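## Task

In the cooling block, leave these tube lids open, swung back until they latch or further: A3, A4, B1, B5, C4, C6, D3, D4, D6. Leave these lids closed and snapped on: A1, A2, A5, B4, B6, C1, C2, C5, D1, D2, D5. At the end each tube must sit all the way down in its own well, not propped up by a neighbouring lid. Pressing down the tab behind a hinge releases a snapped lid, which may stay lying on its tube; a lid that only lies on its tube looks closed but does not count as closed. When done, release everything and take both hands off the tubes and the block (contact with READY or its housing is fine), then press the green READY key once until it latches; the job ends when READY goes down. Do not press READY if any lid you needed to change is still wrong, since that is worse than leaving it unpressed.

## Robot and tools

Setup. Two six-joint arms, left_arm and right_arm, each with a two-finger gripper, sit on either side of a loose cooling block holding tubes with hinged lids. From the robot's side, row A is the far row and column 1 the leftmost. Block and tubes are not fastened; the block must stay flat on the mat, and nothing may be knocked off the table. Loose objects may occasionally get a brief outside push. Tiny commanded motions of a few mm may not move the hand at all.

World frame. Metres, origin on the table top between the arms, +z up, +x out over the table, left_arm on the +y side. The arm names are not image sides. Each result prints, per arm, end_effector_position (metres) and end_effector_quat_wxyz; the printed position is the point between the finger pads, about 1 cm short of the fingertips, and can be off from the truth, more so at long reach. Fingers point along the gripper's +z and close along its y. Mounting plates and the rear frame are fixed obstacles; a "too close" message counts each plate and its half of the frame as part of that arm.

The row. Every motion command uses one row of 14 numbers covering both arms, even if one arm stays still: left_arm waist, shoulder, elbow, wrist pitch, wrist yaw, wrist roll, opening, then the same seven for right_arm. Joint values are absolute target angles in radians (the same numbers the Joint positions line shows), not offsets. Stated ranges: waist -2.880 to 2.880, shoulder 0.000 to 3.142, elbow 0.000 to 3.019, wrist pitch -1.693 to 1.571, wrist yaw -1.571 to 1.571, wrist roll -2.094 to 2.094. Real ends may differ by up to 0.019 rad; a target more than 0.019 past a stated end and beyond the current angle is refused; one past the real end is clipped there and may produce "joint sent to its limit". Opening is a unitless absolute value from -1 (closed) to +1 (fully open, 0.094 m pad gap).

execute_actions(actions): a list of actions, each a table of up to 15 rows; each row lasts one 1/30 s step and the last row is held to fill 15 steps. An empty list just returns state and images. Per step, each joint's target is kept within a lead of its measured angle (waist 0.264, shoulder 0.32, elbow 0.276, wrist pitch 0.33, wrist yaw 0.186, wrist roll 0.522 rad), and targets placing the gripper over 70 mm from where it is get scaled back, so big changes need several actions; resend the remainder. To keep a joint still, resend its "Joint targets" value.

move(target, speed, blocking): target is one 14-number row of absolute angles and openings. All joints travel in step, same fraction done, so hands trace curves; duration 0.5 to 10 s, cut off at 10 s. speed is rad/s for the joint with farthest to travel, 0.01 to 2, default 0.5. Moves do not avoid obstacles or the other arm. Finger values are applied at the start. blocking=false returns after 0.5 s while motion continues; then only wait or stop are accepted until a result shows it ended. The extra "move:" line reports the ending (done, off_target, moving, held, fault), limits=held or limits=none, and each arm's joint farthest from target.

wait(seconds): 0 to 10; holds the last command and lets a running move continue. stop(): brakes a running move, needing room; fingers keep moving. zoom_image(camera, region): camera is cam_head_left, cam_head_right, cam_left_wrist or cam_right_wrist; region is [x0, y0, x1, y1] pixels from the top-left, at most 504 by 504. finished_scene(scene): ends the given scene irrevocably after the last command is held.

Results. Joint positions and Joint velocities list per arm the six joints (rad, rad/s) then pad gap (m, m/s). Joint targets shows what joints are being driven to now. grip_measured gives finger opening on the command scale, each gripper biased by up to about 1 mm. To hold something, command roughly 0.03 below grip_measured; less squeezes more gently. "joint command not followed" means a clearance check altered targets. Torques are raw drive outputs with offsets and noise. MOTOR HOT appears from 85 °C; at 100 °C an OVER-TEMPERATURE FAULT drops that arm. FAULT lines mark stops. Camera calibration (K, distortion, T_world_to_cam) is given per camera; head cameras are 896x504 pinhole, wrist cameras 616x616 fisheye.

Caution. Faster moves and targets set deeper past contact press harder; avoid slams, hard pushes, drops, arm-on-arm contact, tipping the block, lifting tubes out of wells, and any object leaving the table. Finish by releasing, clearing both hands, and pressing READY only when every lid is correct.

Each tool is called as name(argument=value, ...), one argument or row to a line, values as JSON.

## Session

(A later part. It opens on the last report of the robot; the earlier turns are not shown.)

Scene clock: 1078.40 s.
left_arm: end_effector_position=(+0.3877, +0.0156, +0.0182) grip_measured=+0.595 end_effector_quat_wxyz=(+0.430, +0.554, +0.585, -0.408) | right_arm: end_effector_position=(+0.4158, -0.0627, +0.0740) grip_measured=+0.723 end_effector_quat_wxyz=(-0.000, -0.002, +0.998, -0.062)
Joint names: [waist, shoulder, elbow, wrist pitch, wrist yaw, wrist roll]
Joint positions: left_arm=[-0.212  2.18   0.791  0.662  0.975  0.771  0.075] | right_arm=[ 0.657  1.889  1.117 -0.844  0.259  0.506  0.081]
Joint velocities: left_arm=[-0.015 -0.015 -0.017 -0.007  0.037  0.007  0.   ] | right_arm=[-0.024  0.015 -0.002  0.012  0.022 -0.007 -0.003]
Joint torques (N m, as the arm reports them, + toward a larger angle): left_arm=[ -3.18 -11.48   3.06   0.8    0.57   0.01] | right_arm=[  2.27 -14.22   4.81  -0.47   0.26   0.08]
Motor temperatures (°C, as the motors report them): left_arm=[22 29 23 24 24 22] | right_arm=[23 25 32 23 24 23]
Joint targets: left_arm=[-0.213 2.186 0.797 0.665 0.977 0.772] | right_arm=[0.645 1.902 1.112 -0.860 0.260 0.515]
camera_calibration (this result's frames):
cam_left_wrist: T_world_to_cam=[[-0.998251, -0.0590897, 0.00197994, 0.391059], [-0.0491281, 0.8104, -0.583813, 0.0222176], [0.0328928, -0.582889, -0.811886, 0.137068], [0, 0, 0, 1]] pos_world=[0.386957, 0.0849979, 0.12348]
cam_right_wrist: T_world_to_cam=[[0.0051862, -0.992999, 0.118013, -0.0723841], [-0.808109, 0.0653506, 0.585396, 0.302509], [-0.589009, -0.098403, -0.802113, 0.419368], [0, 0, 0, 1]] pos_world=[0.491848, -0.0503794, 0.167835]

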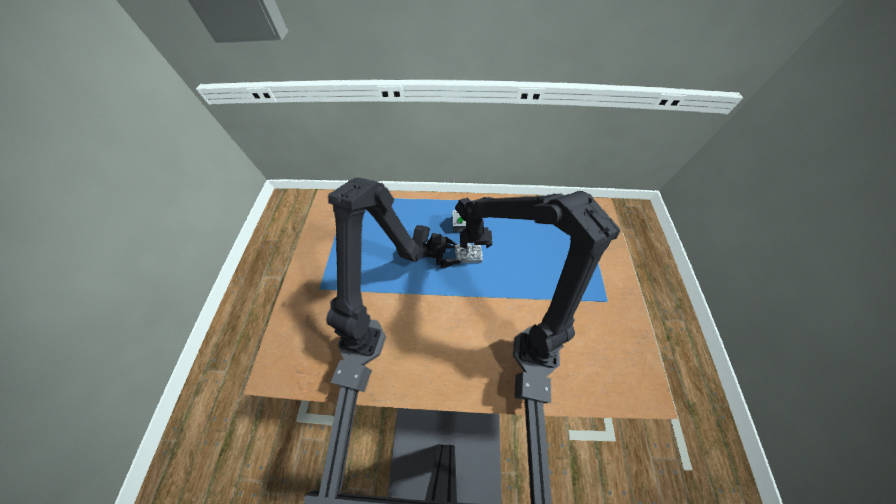

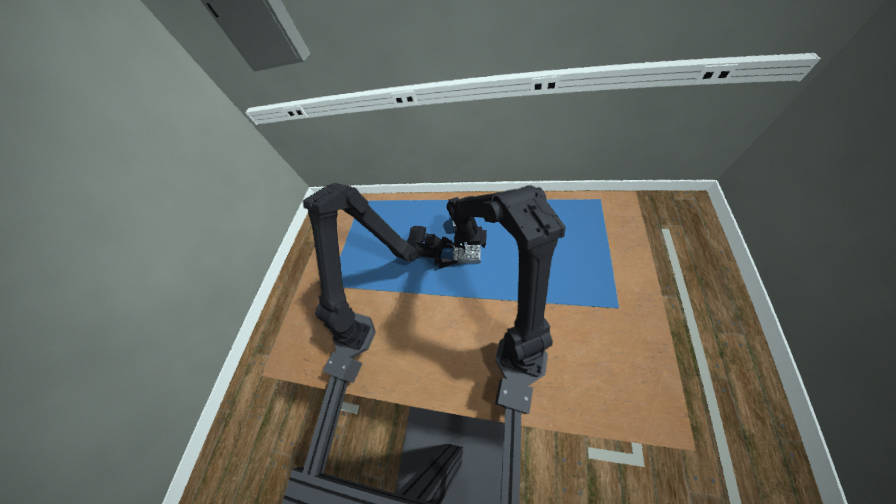

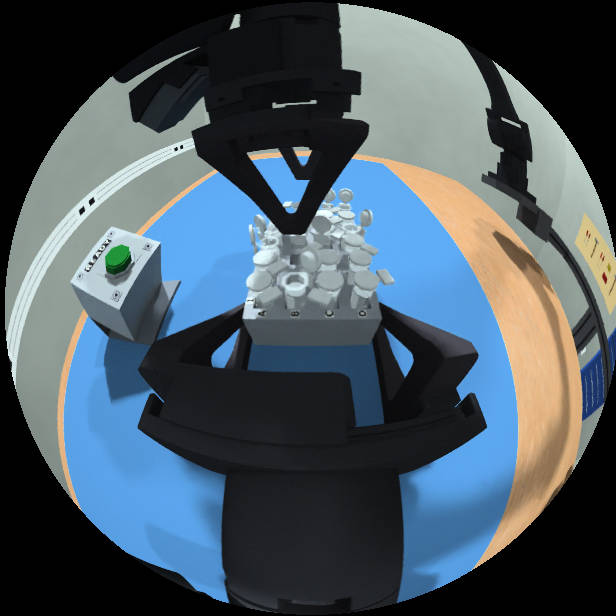

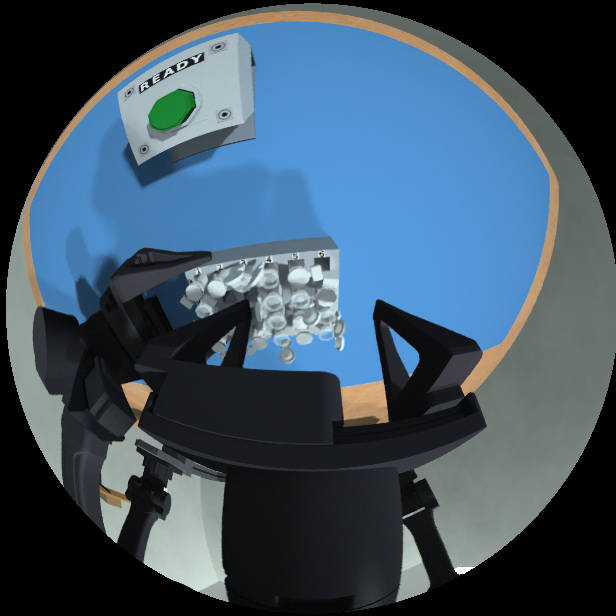

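execute_actions(
  actions=[
    [[-0.213,2.186,0.797,0.665,0.977,0.772,0.58, 0.645,1.902,1.125,-0.860,0.260,0.53,0.68],[-0.213,2.186,0.797,0.665,0.977,0.772,0.58, 0.645,1.902,1.125,-0.860,0.260,0.545,0.64],[-0.213,2.186,0.797,0.665,0.977,0.772,0.58, 0.645,1.902,1.125,-0.860,0.260,0.555,0.60],[-0.213,2.186,0.797,0.665,0.977,0.772,0.58, 0.645,1.902,1.125,-0.860,0.260,0.56,0.56],[-0.213,2.186,0.797,0.665,0.977,0.772,0.58, 0.645,1.902,1.125,-0.860,0.260,0.565,0.52],[-0.213,2.186,0.797,0.665,0.977,0.772,0.58, 0.645,1.902,1.125,-0.860,0.260,0.57,0.48],[-0.213,2.186,0.797,0.665,0.977,0.772,0.58, 0.645,1.903,1.125,-0.860,0.260,0.575,0.44],[-0.213,2.186,0.797,0.665,0.977,0.772,0.58, 0.645,1.904,1.125,-0.860,0.260,0.58,0.40],[-0.213,2.186,0.797,0.665,0.977,0.772,0.58, 0.645,1.905,1.125,-0.860,0.260,0.585,0.36],[-0.213,2.186,0.797,0.665,0.977,0.772,0.58, 0.645,1.906,1.125,-0.860,0.260,0.59,0.32],[-0.213,2.186,0.797,0.665,0.977,0.772,0.58, 0.645,1.907,1.125,-0.860,0.260,0.595,0.28],[-0.213,2.186,0.797,0.665,0.977,0.772,0.58, 0.645,1.908,1.125,-0.860,0.260,0.60,0.24],[-0.213,2.186,0.797,0.665,0.977,0.772,0.58, 0.645,1.909,1.125,-0.860,0.260,0.60,0.20],[-0.213,2.186,0.797,0.665,0.977,0.772,0.58, 0.645,1.910,1.125,-0.860,0.260,0.60,0.16],[-0.213,2.186,0.797,0.665,0.977,0.772,0.58, 0.645,1.911,1.125,-0.860,0.260,0.60,0.12]],
    [[-0.213,2.186,0.797,0.665,0.977,0.772,0.58, 0.645,1.912,1.125,-0.860,0.260,0.60,0.08],[-0.213,2.186,0.797,0.665,0.977,0.772,0.58, 0.645,1.913,1.125,-0.860,0.260,0.60,0.05]],
  ],
)

zoom_image(
  camera="cam_right_wrist",
  region=[190, 240, 390, 370],
)

zoom_image(
  camera="cam_left_wrist",
  region=[225, 160, 405, 310],
)

Scene clock: 1099.43 s.
left_arm: end_effector_position=(+0.3877, +0.0156, +0.0182) grip_measured=+0.595 end_effector_quat_wxyz=(+0.430, +0.554, +0.585, -0.408) | right_arm: end_effector_position=(+0.4144, -0.0625, +0.0711) grip_measured=+0.052 end_effector_quat_wxyz=(-0.001, +0.040, +0.997, -0.063)
Joint names: [waist, shoulder, elbow, wrist pitch, wrist yaw, wrist roll]
Joint positions: left_arm=[-0.212  2.18   0.791  0.662  0.975  0.771  0.075] | right_arm=[ 0.657  1.895  1.117 -0.844  0.257  0.591  0.049]
Joint velocities: left_arm=[ 0.005  0.005  0.022  0.007  0.037  0.007 -0.   ] | right_arm=[-0.005  0.005  0.012 -0.002 -0.022 -0.022 -0.001]
Joint torques (N m, as the arm reports them, + toward a larger angle): left_arm=[ -3.   -11.56   2.95   0.82   0.58  -0.02] | right_arm=[  1.68 -13.64   5.92  -0.58   0.36   0.07]
Motor temperatures (°C, as the motors report them): left_arm=[22 29 23 24 24 22] | right_arm=[23 25 31 23 24 23]
Joint targets: left_arm=[-0.213 2.186 0.797 0.665 0.977 0.772] | right_arm=[0.645 1.913 1.125 -0.860 0.260 0.600]
camera_calibration (this result's frames):
cam_left_wrist: T_world_to_cam=[[-0.998251, -0.0590897, 0.00197994, 0.391059], [-0.0491281, 0.8104, -0.583813, 0.0222176], [0.0328928, -0.582889, -0.811886, 0.137068], [0, 0, 0, 1]] pos_world=[0.386957, 0.0849979, 0.12348]
cam_right_wrist: T_world_to_cam=[[-0.0778001, -0.98981, 0.119259, -0.0373661], [-0.802059, 0.133191, 0.582204, 0.305005], [-0.592156, -0.0503576, -0.804249, 0.420706], [0, 0, 0, 1]] pos_world=[0.490849, -0.0564235, 0.165233]

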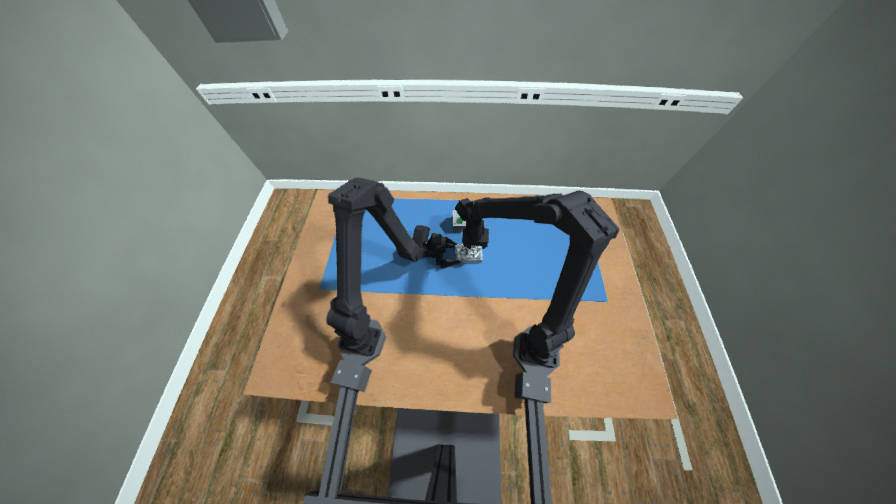

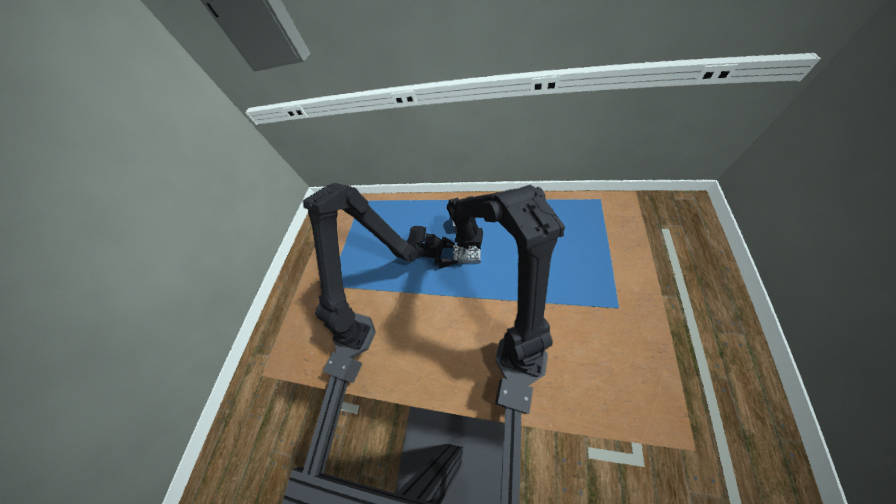

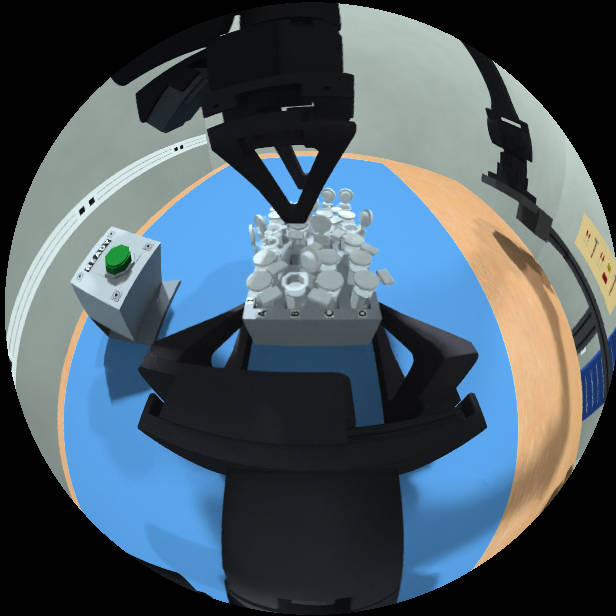

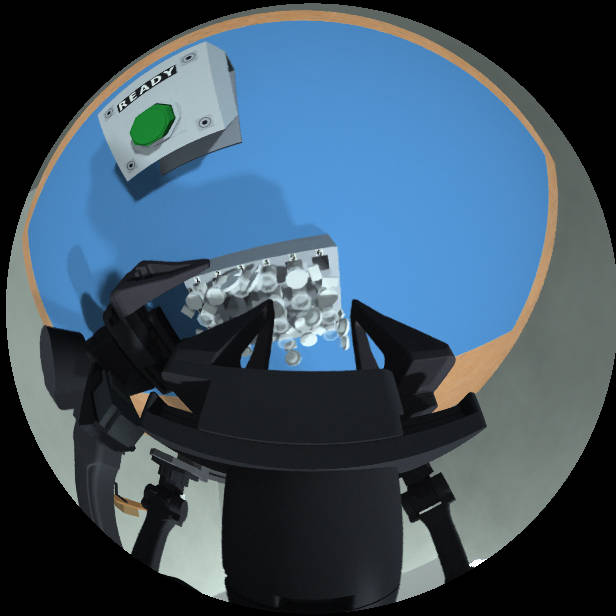

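Region (190, 240, 390, 370) of cam_right_wrist's 616x616 image, scaled by 2.520, with more detail than that image has; it fills the top 328 rows of this view, and the rest is white.

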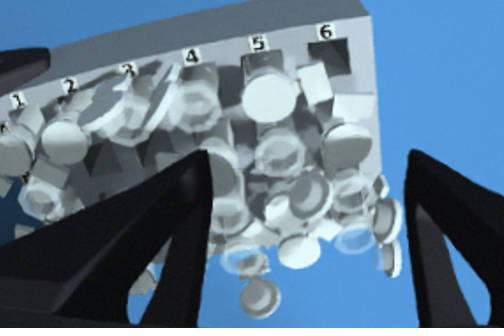

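Region (225, 160, 405, 310) of cam_left_wrist's 616x616 image, scaled by 2.800, with more detail than that image has.

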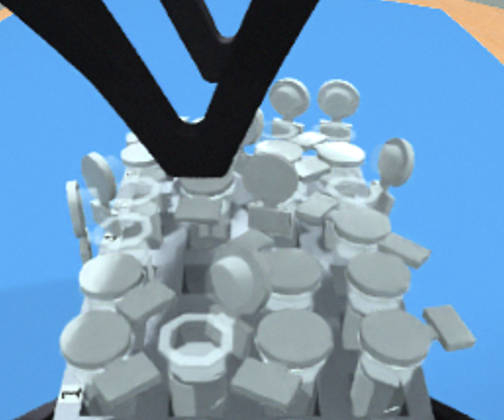

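execute_actions(
  actions=[
    [[-0.213,2.186,0.797,0.665,0.977,0.772,0.58, 0.641,1.910,1.120,-0.860,0.262,0.60,0.05],[-0.213,2.186,0.797,0.665,0.977,0.772,0.58, 0.639,1.910,1.118,-0.860,0.262,0.60,0.05],[-0.213,2.186,0.797,0.665,0.977,0.772,0.58, 0.637,1.910,1.116,-0.860,0.262,0.60,0.05],[-0.213,2.186,0.797,0.665,0.977,0.772,0.58, 0.636,1.910,1.114,-0.860,0.262,0.60,0.05],[-0.213,2.186,0.797,0.665,0.977,0.772,0.58, 0.636,1.910,1.114,-0.860,0.262,0.60,0.05],[-0.213,2.186,0.797,0.665,0.977,0.772,0.58, 0.636,1.912,1.114,-0.860,0.262,0.60,0.05],[-0.213,2.186,0.797,0.665,0.977,0.772,0.58, 0.636,1.915,1.114,-0.860,0.262,0.60,0.05],[-0.213,2.186,0.797,0.665,0.977,0.772,0.58, 0.636,1.918,1.114,-0.860,0.262,0.60,0.05],[-0.213,2.186,0.797,0.665,0.977,0.772,0.58, 0.636,1.921,1.114,-0.860,0.264,0.60,0.05],[-0.213,2.186,0.797,0.665,0.977,0.772,0.58, 0.636,1.924,1.114,-0.860,0.266,0.60,0.05],[-0.213,2.186,0.797,0.665,0.977,0.772,0.58, 0.636,1.928,1.114,-0.860,0.268,0.60,0.05],[-0.213,2.186,0.797,0.665,0.977,0.772,0.58, 0.636,1.932,1.114,-0.860,0.27,0.60,0.05],[-0.213,2.186,0.797,0.665,0.977,0.772,0.58, 0.636,1.936,1.112,-0.860,0.27,0.60,0.05],[-0.213,2.186,0.797,0.665,0.977,0.772,0.58, 0.636,1.940,1.112,-0.860,0.27,0.60,0.05],[-0.213,2.186,0.797,0.665,0.977,0.772,0.58, 0.636,1.944,1.112,-0.860,0.27,0.60,0.05]],
    [[-0.213,2.186,0.797,0.665,0.977,0.772,0.58, 0.640,1.948,1.110,-0.860,0.272,0.60,0.05],[-0.213,2.186,0.797,0.665,0.977,0.772,0.58, 0.640,1.952,1.110,-0.860,0.274,0.60,0.05],[-0.213,2.186,0.797,0.665,0.977,0.772,0.58, 0.640,1.956,1.108,-0.860,0.275,0.60,0.05],[-0.213,2.186,0.797,0.665,0.977,0.772,0.58, 0.640,1.960,1.108,-0.860,0.275,0.60,0.05],[-0.213,2.186,0.797,0.665,0.977,0.772,0.58, 0.640,1.964,1.108,-0.860,0.275,0.60,0.05]],
  ],
)

zoom_image(
  camera="cam_right_wrist",
  region=[190, 240, 390, 370],
)

zoom_image(
  camera="cam_left_wrist",
  region=[225, 160, 405, 310],
)

Scene clock: 1114.13 s.
left_arm: end_effector_position=(+0.3877, +0.0156, +0.0182) grip_measured=+0.595 end_effector_quat_wxyz=(+0.430, +0.554, +0.585, -0.408) | right_arm: end_effector_position=(+0.4138, -0.0644, +0.0678) grip_measured=+0.052 end_effector_quat_wxyz=(-0.002, +0.039, +0.997, -0.069)
Joint names: [waist, shoulder, elbow, wrist pitch, wrist yaw, wrist roll]
Joint positions: left_arm=[-0.212  2.18   0.791  0.662  0.975  0.771  0.075] | right_arm=[ 0.657  1.903  1.117 -0.844  0.268  0.592  0.049]
Joint velocities: left_arm=[ 0.005 -0.005  0.002  0.002 -0.037  0.051 -0.   ] | right_arm=[-0.015 -0.015  0.002 -0.007  0.022 -0.095  0.001]
Joint torques (N m, as the arm reports them, + toward a larger angle): left_arm=[ -3.33 -11.53   3.     0.83   0.6    0.  ] | right_arm=[  2.09 -10.65   4.66  -0.57   0.54   0.07]
Motor temperatures (°C, as the motors report them): left_arm=[22 29 23 24 24 22] | right_arm=[23 25 31 23 24 23]
Joint targets: left_arm=[-0.213 2.186 0.797 0.665 0.977 0.772] | right_arm=[0.640 1.964 1.108 -0.860 0.275 0.600]
camera_calibration (this result's frames):
cam_left_wrist: T_world_to_cam=[[-0.998251, -0.0590897, 0.00197994, 0.391059], [-0.0491281, 0.8104, -0.583813, 0.0222176], [0.0328928, -0.582889, -0.811886, 0.137068], [0, 0, 0, 1]] pos_world=[0.386957, 0.0849979, 0.12348]
cam_right_wrist: T_world_to_cam=[[-0.0767718, -0.988185, 0.132651, -0.0400962], [-0.801338, 0.140318, 0.581523, 0.3069], [-0.593266, -0.0616538, -0.802642, 0.417248], [0, 0, 0, 1]] pos_world=[0.490391, -0.0569611, 0.16175]

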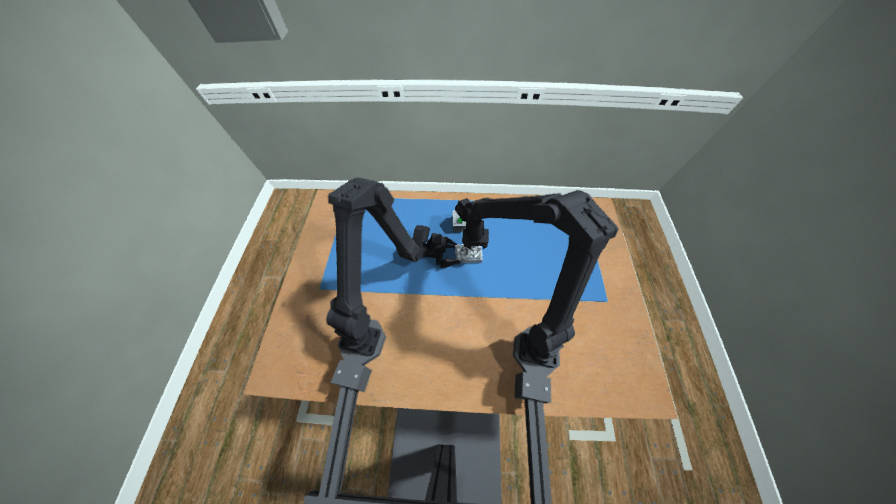

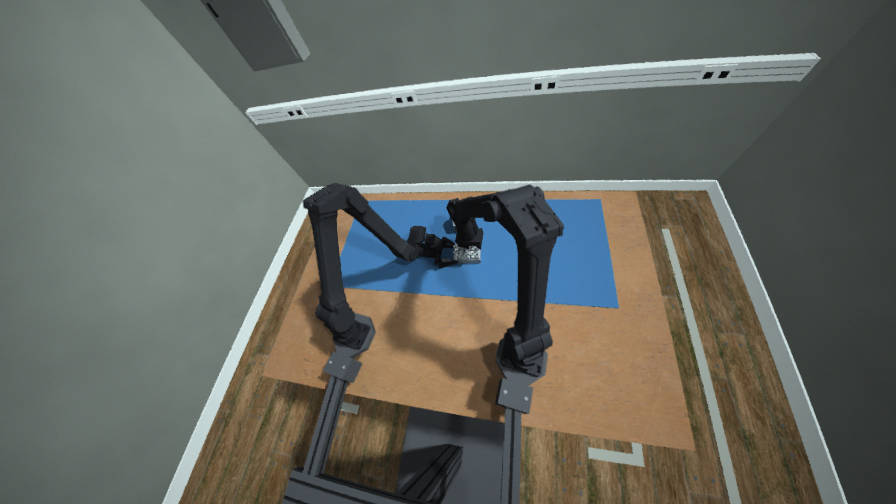

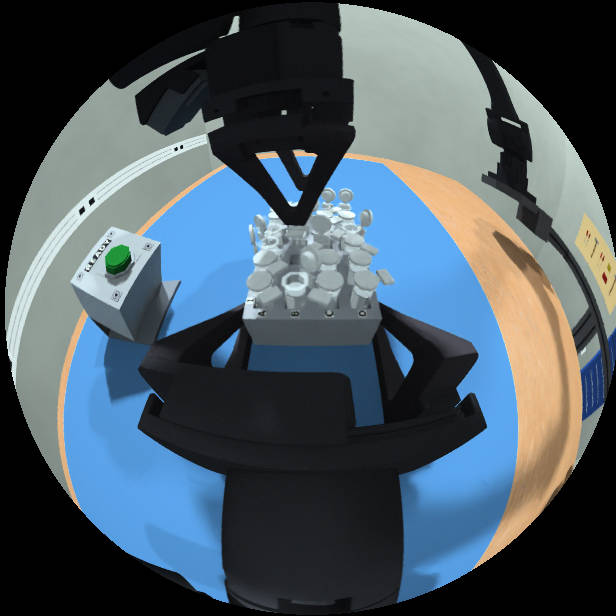

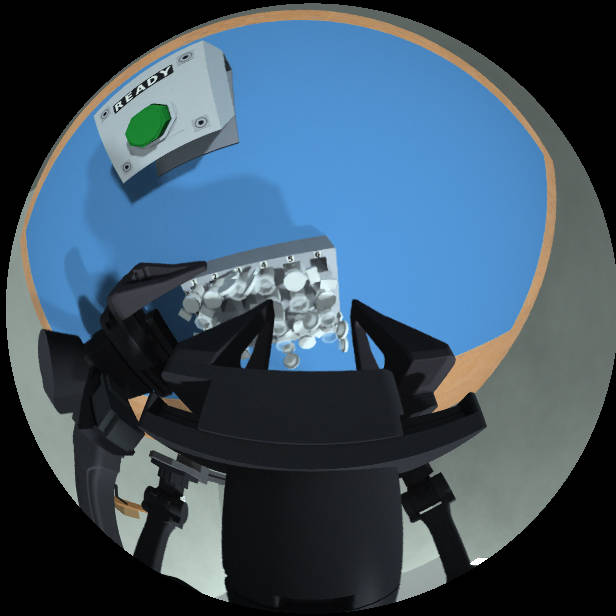

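Region (190, 240, 390, 370) of cam_right_wrist's 616x616 image, scaled by 2.520, with more detail than that image has; it fills the top 328 rows of this view, and the rest is white.

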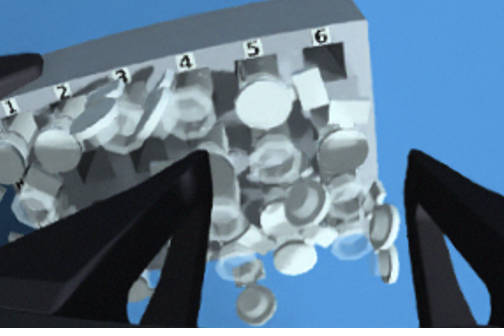

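Region (225, 160, 405, 310) of cam_left_wrist's 616x616 image, scaled by 2.800, with more detail than that image has.

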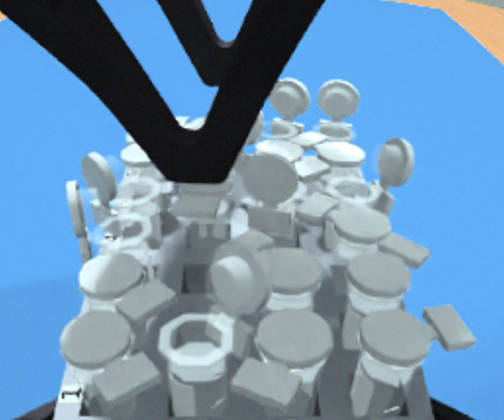

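execute_actions(
  actions=[
    [[-0.213,2.186,0.797,0.665,0.977,0.772,0.58, 0.645,1.945,1.110,-0.860,0.272,0.60,0.05],[-0.213,2.186,0.797,0.665,0.977,0.772,0.58, 0.645,1.925,1.110,-0.860,0.272,0.60,0.05],[-0.213,2.186,0.797,0.665,0.977,0.772,0.58, 0.645,1.910,1.112,-0.860,0.272,0.60,0.05],[-0.213,2.186,0.797,0.665,0.977,0.772,0.58, 0.645,1.905,1.112,-0.860,0.272,0.60,0.03],[-0.213,2.186,0.797,0.665,0.977,0.772,0.58, 0.645,1.905,1.112,-0.860,0.272,0.60,0.01],[-0.213,2.186,0.797,0.665,0.977,0.772,0.58, 0.645,1.905,1.112,-0.860,0.272,0.60,-0.01],[-0.213,2.186,0.797,0.665,0.977,0.772,0.58, 0.645,1.905,1.112,-0.860,0.272,0.60,-0.03],[-0.213,2.186,0.797,0.665,0.977,0.772,0.58, 0.645,1.905,1.112,-0.860,0.272,0.60,-0.03],[-0.213,2.186,0.797,0.665,0.977,0.772,0.58, 0.645,1.915,1.112,-0.860,0.272,0.60,-0.03],[-0.213,2.186,0.797,0.665,0.977,0.772,0.58, 0.645,1.925,1.110,-0.860,0.272,0.60,-0.03],[-0.213,2.186,0.797,0.665,0.977,0.772,0.58, 0.645,1.935,1.110,-0.860,0.272,0.60,-0.03],[-0.213,2.186,0.797,0.665,0.977,0.772,0.58, 0.645,1.945,1.108,-0.860,0.274,0.60,-0.03],[-0.213,2.186,0.797,0.665,0.977,0.772,0.58, 0.645,1.955,1.106,-0.860,0.276,0.60,-0.03],[-0.213,2.186,0.797,0.665,0.977,0.772,0.58, 0.645,1.962,1.104,-0.860,0.278,0.60,-0.03],[-0.213,2.186,0.797,0.665,0.977,0.772,0.58, 0.645,1.969,1.102,-0.860,0.28,0.60,-0.03]],
    [[-0.213,2.186,0.797,0.665,0.977,0.772,0.58, 0.645,1.975,1.100,-0.860,0.28,0.60,-0.03],[-0.213,2.186,0.797,0.665,0.977,0.772,0.58, 0.645,1.981,1.100,-0.860,0.28,0.60,-0.03]],
  ],
)

zoom_image(
  camera="cam_left_wrist",
  region=[255, 180, 375, 270],
)

Scene clock: 1128.90 s.
left_arm: end_effector_position=(+0.3877, +0.0156, +0.0182) grip_measured=+0.595 end_effector_quat_wxyz=(+0.430, +0.554, +0.585, -0.408) | right_arm: end_effector_position=(+0.4135, -0.0651, +0.0672) grip_measured=-0.028 end_effector_quat_wxyz=(-0.002, +0.039, +0.997, -0.072)
Joint names: [waist, shoulder, elbow, wrist pitch, wrist yaw, wrist roll]
Joint positions: left_arm=[-0.212  2.18   0.791  0.662  0.975  0.771  0.075] | right_arm=[ 0.657  1.905  1.117 -0.845  0.272  0.592  0.046]
Joint velocities: left_arm=[-0.024 -0.015  0.007  0.002 -0.022 -0.037 -0.003] | right_arm=[-0.015  0.005  0.007 -0.012 -0.007 -0.007  0.001]
Joint torques (N m, as the arm reports them, + toward a larger angle): left_arm=[ -3.11 -11.45   2.87   0.76   0.59   0.01] | right_arm=[ 1.77 -9.36  4.04 -0.55  0.6   0.06]
Motor temperatures (°C, as the motors report them): left_arm=[22 29 23 24 24 22] | right_arm=[23 25 30 23 24 23]
Joint targets: left_arm=[-0.213 2.186 0.797 0.665 0.977 0.772] | right_arm=[0.645 1.981 1.100 -0.860 0.280 0.600]
camera_calibration (this result's frames):
cam_left_wrist: T_world_to_cam=[[-0.998251, -0.0590897, 0.00197994, 0.391059], [-0.0491281, 0.8104, -0.583813, 0.0222176], [0.0328928, -0.582889, -0.811886, 0.137068], [0, 0, 0, 1]] pos_world=[0.386957, 0.0849979, 0.12348]
cam_right_wrist: T_world_to_cam=[[-0.0759225, -0.9876, 0.137415, -0.0414556], [-0.80098, 0.142485, 0.581489, 0.3071], [-0.593858, -0.0659187, -0.801865, 0.416496], [0, 0, 0, 1]] pos_world=[0.490173, -0.0572437, 0.161094]

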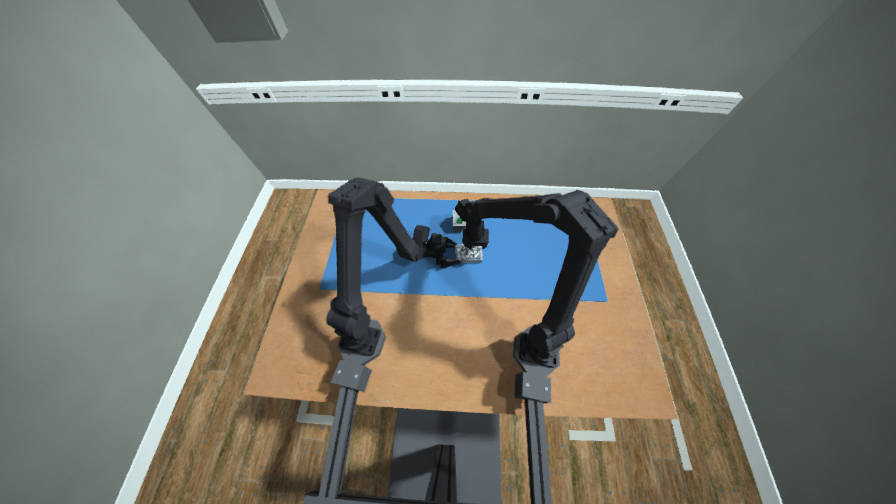

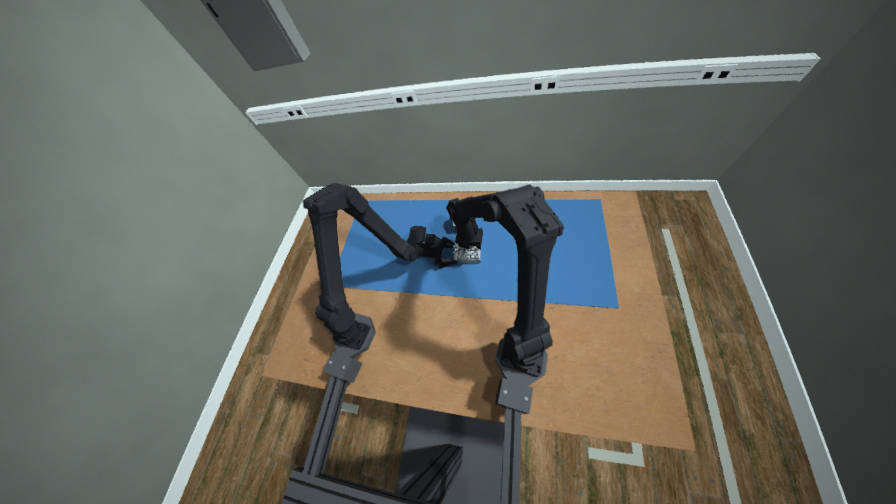

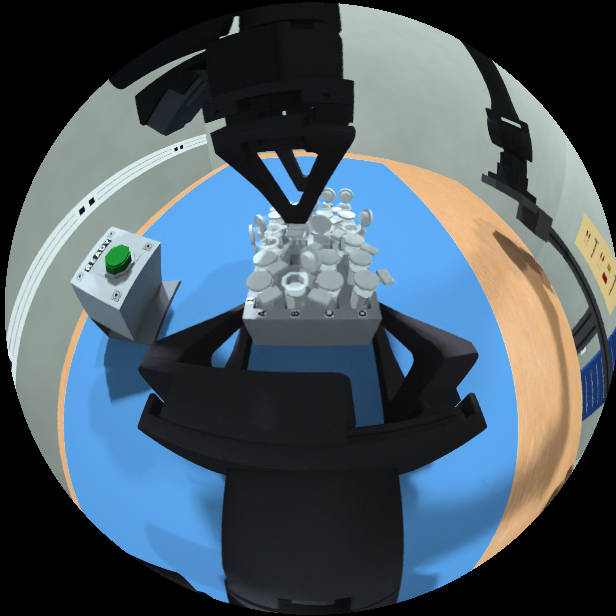

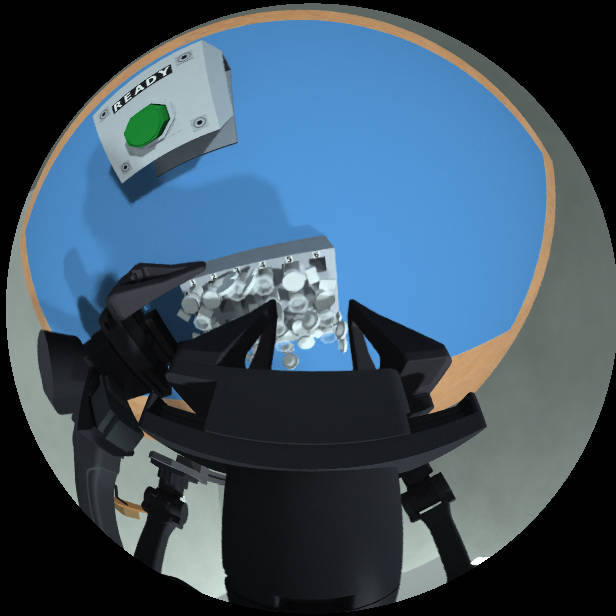

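Region (255, 180, 375, 270) of cam_left_wrist's 616x616 image, scaled by 4.200, with more detail than that image has; it fills the top 378 rows of this view, and the rest is white.

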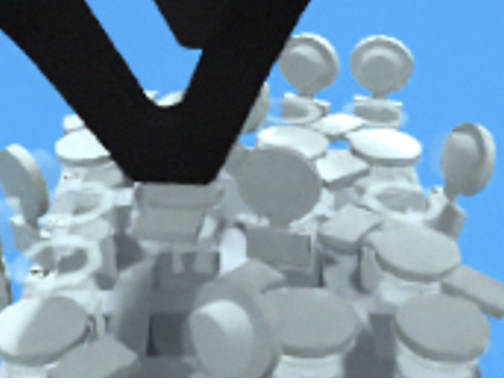

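execute_actions(
  actions=[
    [[-0.213,2.186,0.797,0.665,0.977,0.772,0.58, 0.650,1.96,1.108,-0.855,0.275,0.595,-0.03],[-0.213,2.186,0.797,0.665,0.977,0.772,0.58, 0.650,1.935,1.114,-0.855,0.272,0.595,-0.03],[-0.213,2.186,0.797,0.665,0.977,0.772,0.58, 0.650,1.91,1.118,-0.855,0.272,0.595,-0.03],[-0.213,2.186,0.797,0.665,0.977,0.772,0.58, 0.650,1.90,1.118,-0.855,0.272,0.595,-0.03],[-0.213,2.186,0.797,0.665,0.977,0.772,0.58, 0.650,1.893,1.118,-0.855,0.272,0.595,-0.03],[-0.213,2.186,0.797,0.665,0.977,0.772,0.58, 0.650,1.886,1.118,-0.855,0.272,0.595,-0.03],[-0.213,2.186,0.797,0.665,0.977,0.772,0.58, 0.650,1.879,1.118,-0.855,0.272,0.595,-0.03],[-0.213,2.186,0.797,0.665,0.977,0.772,0.58, 0.650,1.872,1.118,-0.855,0.272,0.595,-0.03],[-0.213,2.186,0.797,0.665,0.977,0.772,0.58, 0.650,1.865,1.115,-0.855,0.272,0.595,-0.03],[-0.213,2.186,0.797,0.665,0.977,0.772,0.58, 0.650,1.858,1.110,-0.855,0.272,0.595,-0.03],[-0.213,2.186,0.797,0.665,0.977,0.772,0.58, 0.650,1.851,1.105,-0.855,0.272,0.595,-0.03],[-0.213,2.186,0.797,0.665,0.977,0.772,0.58, 0.650,1.844,1.100,-0.855,0.272,0.595,-0.03],[-0.213,2.186,0.797,0.665,0.977,0.772,0.58, 0.650,1.836,1.094,-0.855,0.272,0.595,-0.03],[-0.213,2.186,0.797,0.665,0.977,0.772,0.58, 0.650,1.828,1.088,-0.855,0.272,0.595,-0.03],[-0.213,2.186,0.797,0.665,0.977,0.772,0.58, 0.650,1.820,1.082,-0.855,0.272,0.595,-0.03]],
    [[-0.213,2.186,0.797,0.665,0.977,0.772,0.58, 0.66,1.812,1.075,-0.855,0.272,0.595,0.1],[-0.213,2.186,0.797,0.665,0.977,0.772,0.58, 0.67,1.804,1.068,-0.855,0.272,0.595,0.25],[-0.213,2.186,0.797,0.665,0.977,0.772,0.58, 0.68,1.796,1.06,-0.855,0.272,0.595,0.4],[-0.213,2.186,0.797,0.665,0.977,0.772,0.58, 0.69,1.788,1.052,-0.855,0.272,0.595,0.55],[-0.213,2.186,0.797,0.665,0.977,0.772,0.58, 0.70,1.780,1.044,-0.855,0.272,0.595,0.7],[-0.213,2.186,0.797,0.665,0.977,0.772,0.58, 0.71,1.772,1.036,-0.855,0.272,0.595,0.85],[-0.213,2.186,0.797,0.665,0.977,0.772,0.58, 0.72,1.764,1.028,-0.855,0.272,0.595,0.96],[-0.213,2.186,0.797,0.665,0.977,0.772,0.58, 0.73,1.756,1.02,-0.855,0.272,0.595,0.96],[-0.213,2.186,0.797,0.665,0.977,0.772,0.58, 0.74,1.750,1.012,-0.855,0.272,0.595,0.96],[-0.213,2.186,0.797,0.665,0.977,0.772,0.58, 0.75,1.746,1.005,-0.855,0.272,0.595,0.96],[-0.213,2.186,0.797,0.665,0.977,0.772,0.58, 0.76,1.744,1.0,-0.855,0.272,0.595,0.96]],
  ],
)

zoom_image(
  camera="cam_right_wrist",
  region=[200, 170, 400, 320],
)

zoom_image(
  camera="cam_left_wrist",
  region=[245, 180, 395, 290],
)

Scene clock: 1144.57 s.
left_arm: end_effector_position=(+0.3877, +0.0156, +0.0182) grip_measured=+0.595 end_effector_quat_wxyz=(+0.430, +0.554, +0.585, -0.408) | right_arm: end_effector_position=(+0.3702, -0.0448, +0.1109) grip_measured=+0.958 end_effector_quat_wxyz=(+0.026, -0.006, +0.998, -0.054)
Joint names: [waist, shoulder, elbow, wrist pitch, wrist yaw, wrist roll]
Joint positions: left_arm=[-0.212  2.18   0.791  0.662  0.975  0.771  0.075] | right_arm=[ 0.759  1.75   1.007 -0.845  0.27   0.592  0.092]
Joint velocities: left_arm=[ 0.005 -0.005  0.002 -0.002 -0.051  0.007 -0.002] | right_arm=[ 0.142 -0.015 -0.017 -0.002  0.037 -0.051 -0.   ]
Joint torques (N m, as the arm reports them, + toward a larger angle): left_arm=[ -3.28 -11.29   2.92   0.86   0.58   0.  ] | right_arm=[  1.56 -13.52   5.11  -0.4    0.31   0.04]
Motor temperatures (°C, as the motors report them): left_arm=[22 29 23 24 24 22] | right_arm=[23 25 30 23 24 23]
Joint targets: left_arm=[-0.213 2.186 0.797 0.665 0.977 0.772] | right_arm=[0.760 1.744 1.000 -0.855 0.272 0.595]
camera_calibration (this result's frames):
cam_left_wrist: T_world_to_cam=[[-0.998251, -0.0590897, 0.00197994, 0.391059], [-0.0491281, 0.8104, -0.583813, 0.0222176], [0.0328928, -0.582889, -0.811886, 0.137068], [0, 0, 0, 1]] pos_world=[0.386957, 0.0849979, 0.12348]
cam_right_wrist: T_world_to_cam=[[0.011619, -0.994593, 0.103193, -0.0595988], [-0.83788, 0.0466391, 0.543858, 0.257659], [-0.54573, -0.0927824, -0.832808, 0.411477], [0, 0, 0, 1]] pos_world=[0.441135, -0.0331157, 0.208702]

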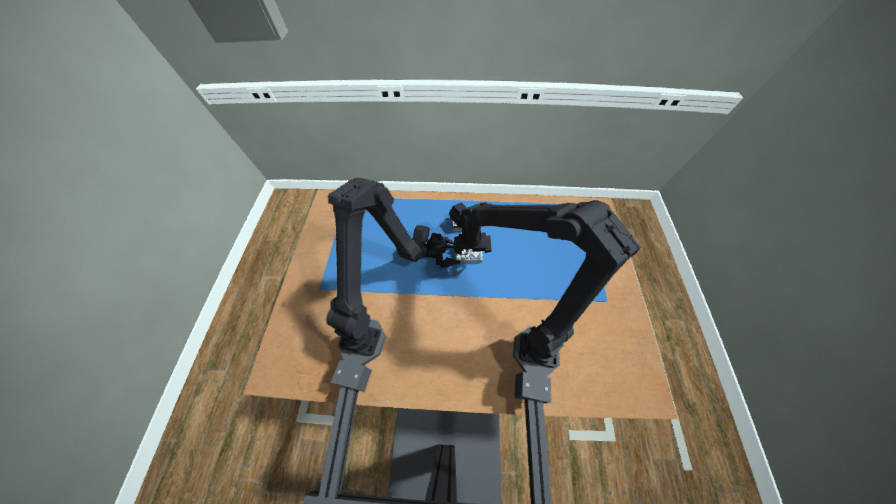

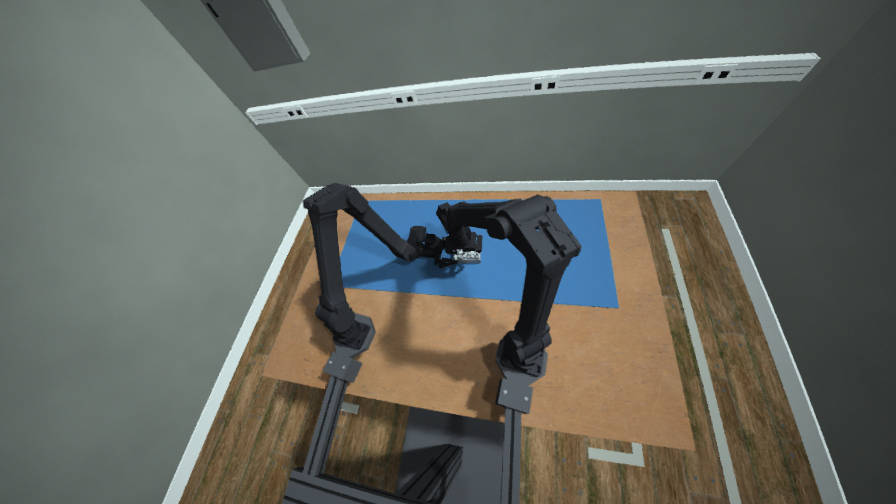

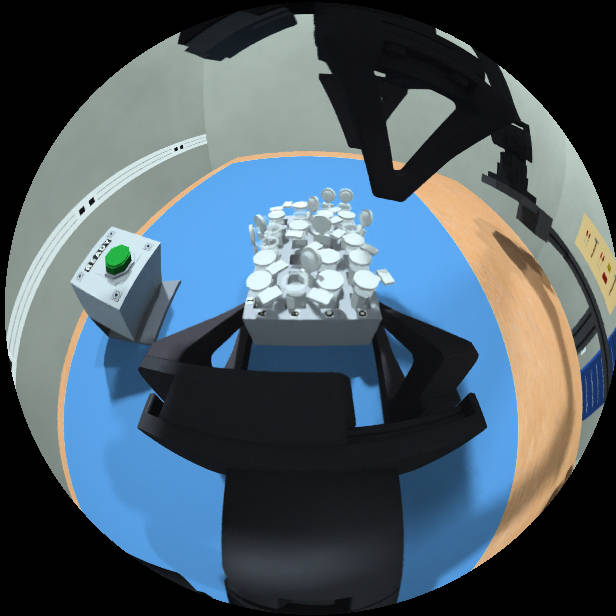

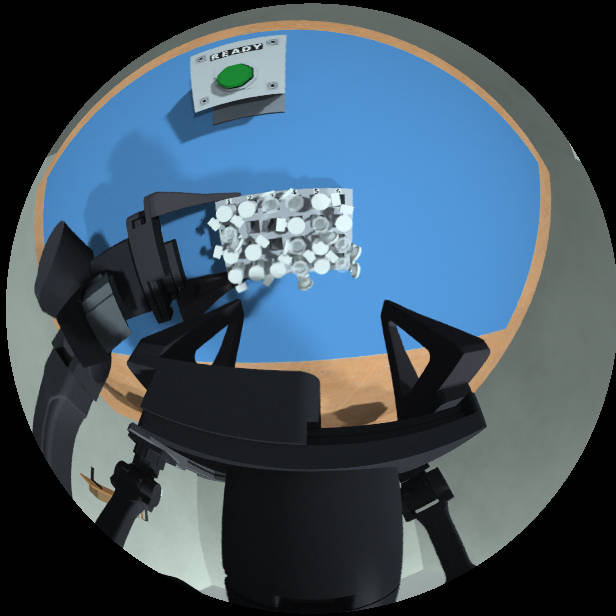

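Region (200, 170, 400, 320) of cam_right_wrist's 616x616 image, scaled by 2.520, with more detail than that image has; it fills the top 378 rows of this view, and the rest is white.

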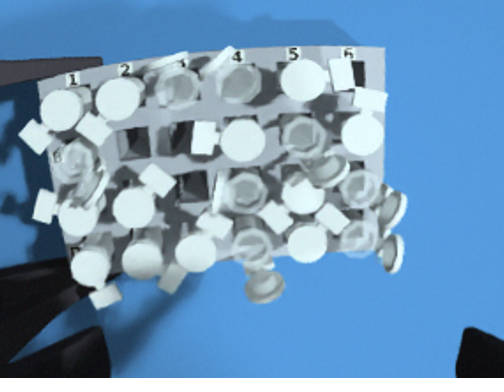

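Region (245, 180, 395, 290) of cam_left_wrist's 616x616 image, scaled by 3.360, with more detail than that image has; it fills the top 370 rows of this view, and the rest is white.

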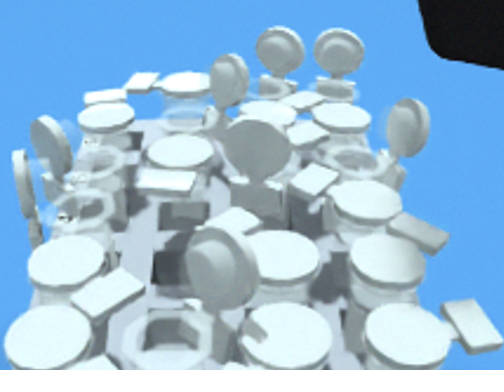

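zoom_image(
  camera="cam_right_wrist",
  region=[245, 225, 325, 295],
)

Region (245, 225, 325, 295) of cam_right_wrist's 616x616 image, scaled by 6.300, with more detail than that image has; it fills the top 441 rows of this view, and the rest is white.

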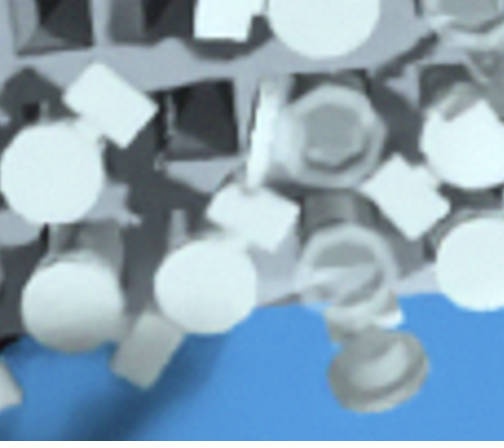

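move(
  target=[-0.213,2.186,0.797,0.665,0.977,0.772,0.58, 0.583,1.86,1.178,-0.781,0.085,-0.535,0.96],
  speed=0.7,
)

Scene clock: 1184.90 s.
left_arm: end_effector_position=(+0.3877, +0.0156, +0.0182) grip_measured=+0.595 end_effector_quat_wxyz=(+0.430, +0.554, +0.585, -0.408) | right_arm: end_effector_position=(+0.4397, -0.0541, +0.0934) grip_measured=+0.958 end_effector_quat_wxyz=(+0.019, -0.461, +0.887, +0.030)
Joint names: [waist, shoulder, elbow, wrist pitch, wrist yaw, wrist roll]
Joint positions: left_arm=[-0.212  2.18   0.791  0.662  0.975  0.771  0.075] | right_arm=[ 0.596  1.844  1.134 -0.798  0.088 -0.526  0.092]
Joint velocities: left_arm=[-0.005  0.005 -0.022 -0.007  0.007 -0.007 -0.   ] | right_arm=[-0.015  0.005  0.012 -0.002 -0.022 -0.051 -0.002]
Joint torques (N m, as the arm reports them, + toward a larger angle): left_arm=[ -3.32 -11.56   2.92   0.87   0.6    0.02] | right_arm=[  2.42 -14.25   8.71   0.83  -0.18  -0.13]
Motor temperatures (°C, as the motors report them): left_arm=[22 29 23 24 24 22] | right_arm=[23 25 31 23 24 23]
Joint targets: left_arm=[-0.213 2.186 0.797 0.665 0.977 0.772] | right_arm=[0.583 1.860 1.178 -0.781 0.085 -0.535]
move: off_target (right_arm); limits=none; left_arm: farthest joint: the shoulder, 0.006 radians from its target (0.006 radians at the start); right_arm: farthest joint: the elbow, 0.044 radians from its target (0.171 radians at the start)
camera_calibration (this result's frames):
cam_left_wrist: T_world_to_cam=[[-0.998251, -0.0590897, 0.00197994, 0.391059], [-0.0491281, 0.8104, -0.583813, 0.0222176], [0.0328928, -0.582889, -0.811886, 0.137068], [0, 0, 0, 1]] pos_world=[0.386957, 0.0849979, 0.12348]
cam_right_wrist: T_world_to_cam=[[0.819149, -0.572117, -0.0409528, -0.386518], [-0.464664, -0.703768, 0.5374, 0.12174], [-0.336277, -0.421181, -0.842333, 0.325035], [0, 0, 0, 1]] pos_world=[0.482485, 0.00144147, 0.192535]

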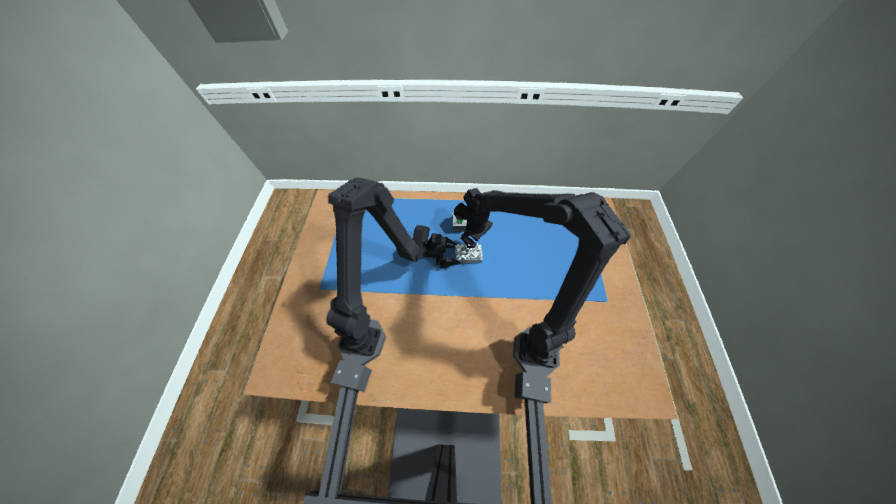

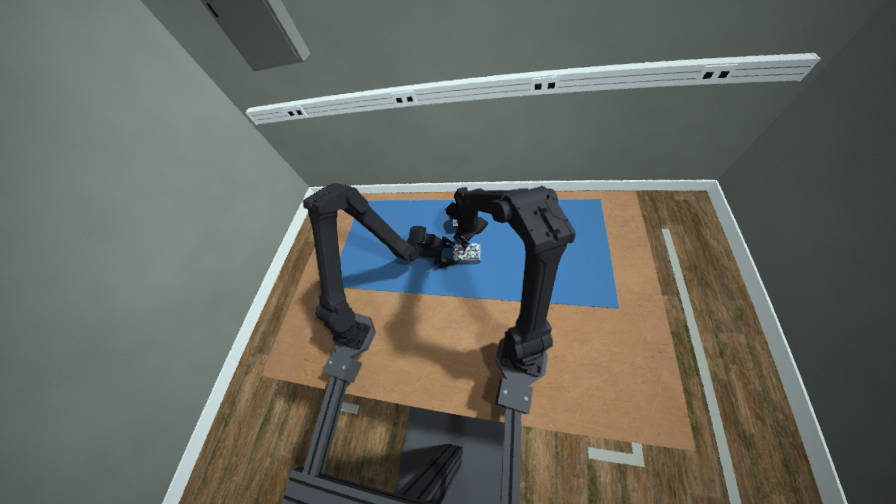

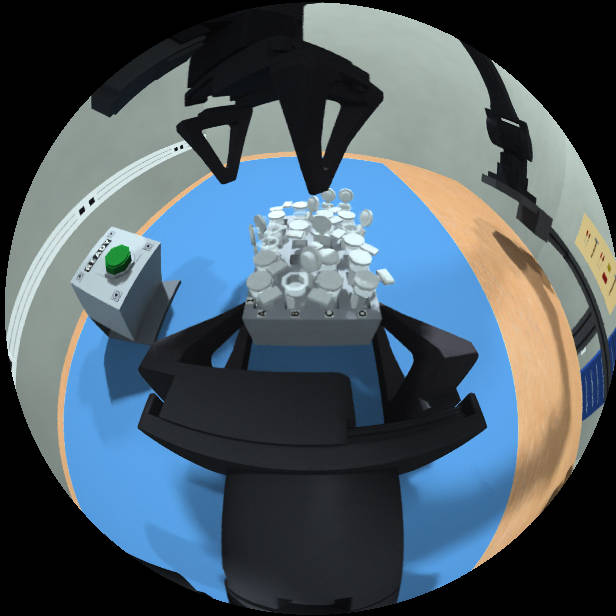

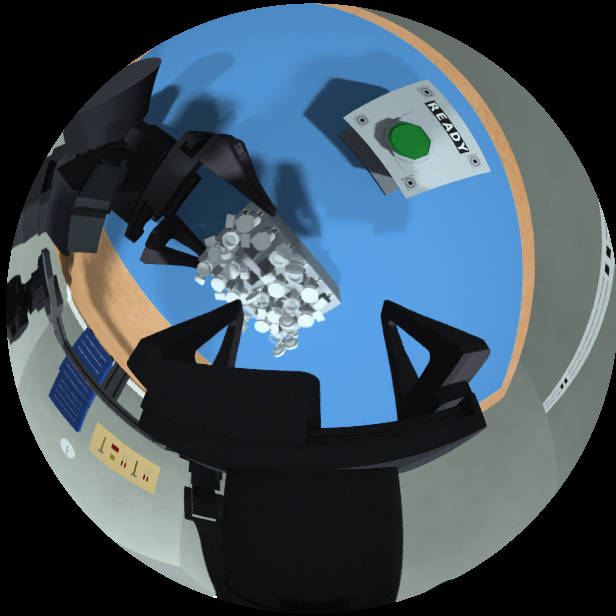

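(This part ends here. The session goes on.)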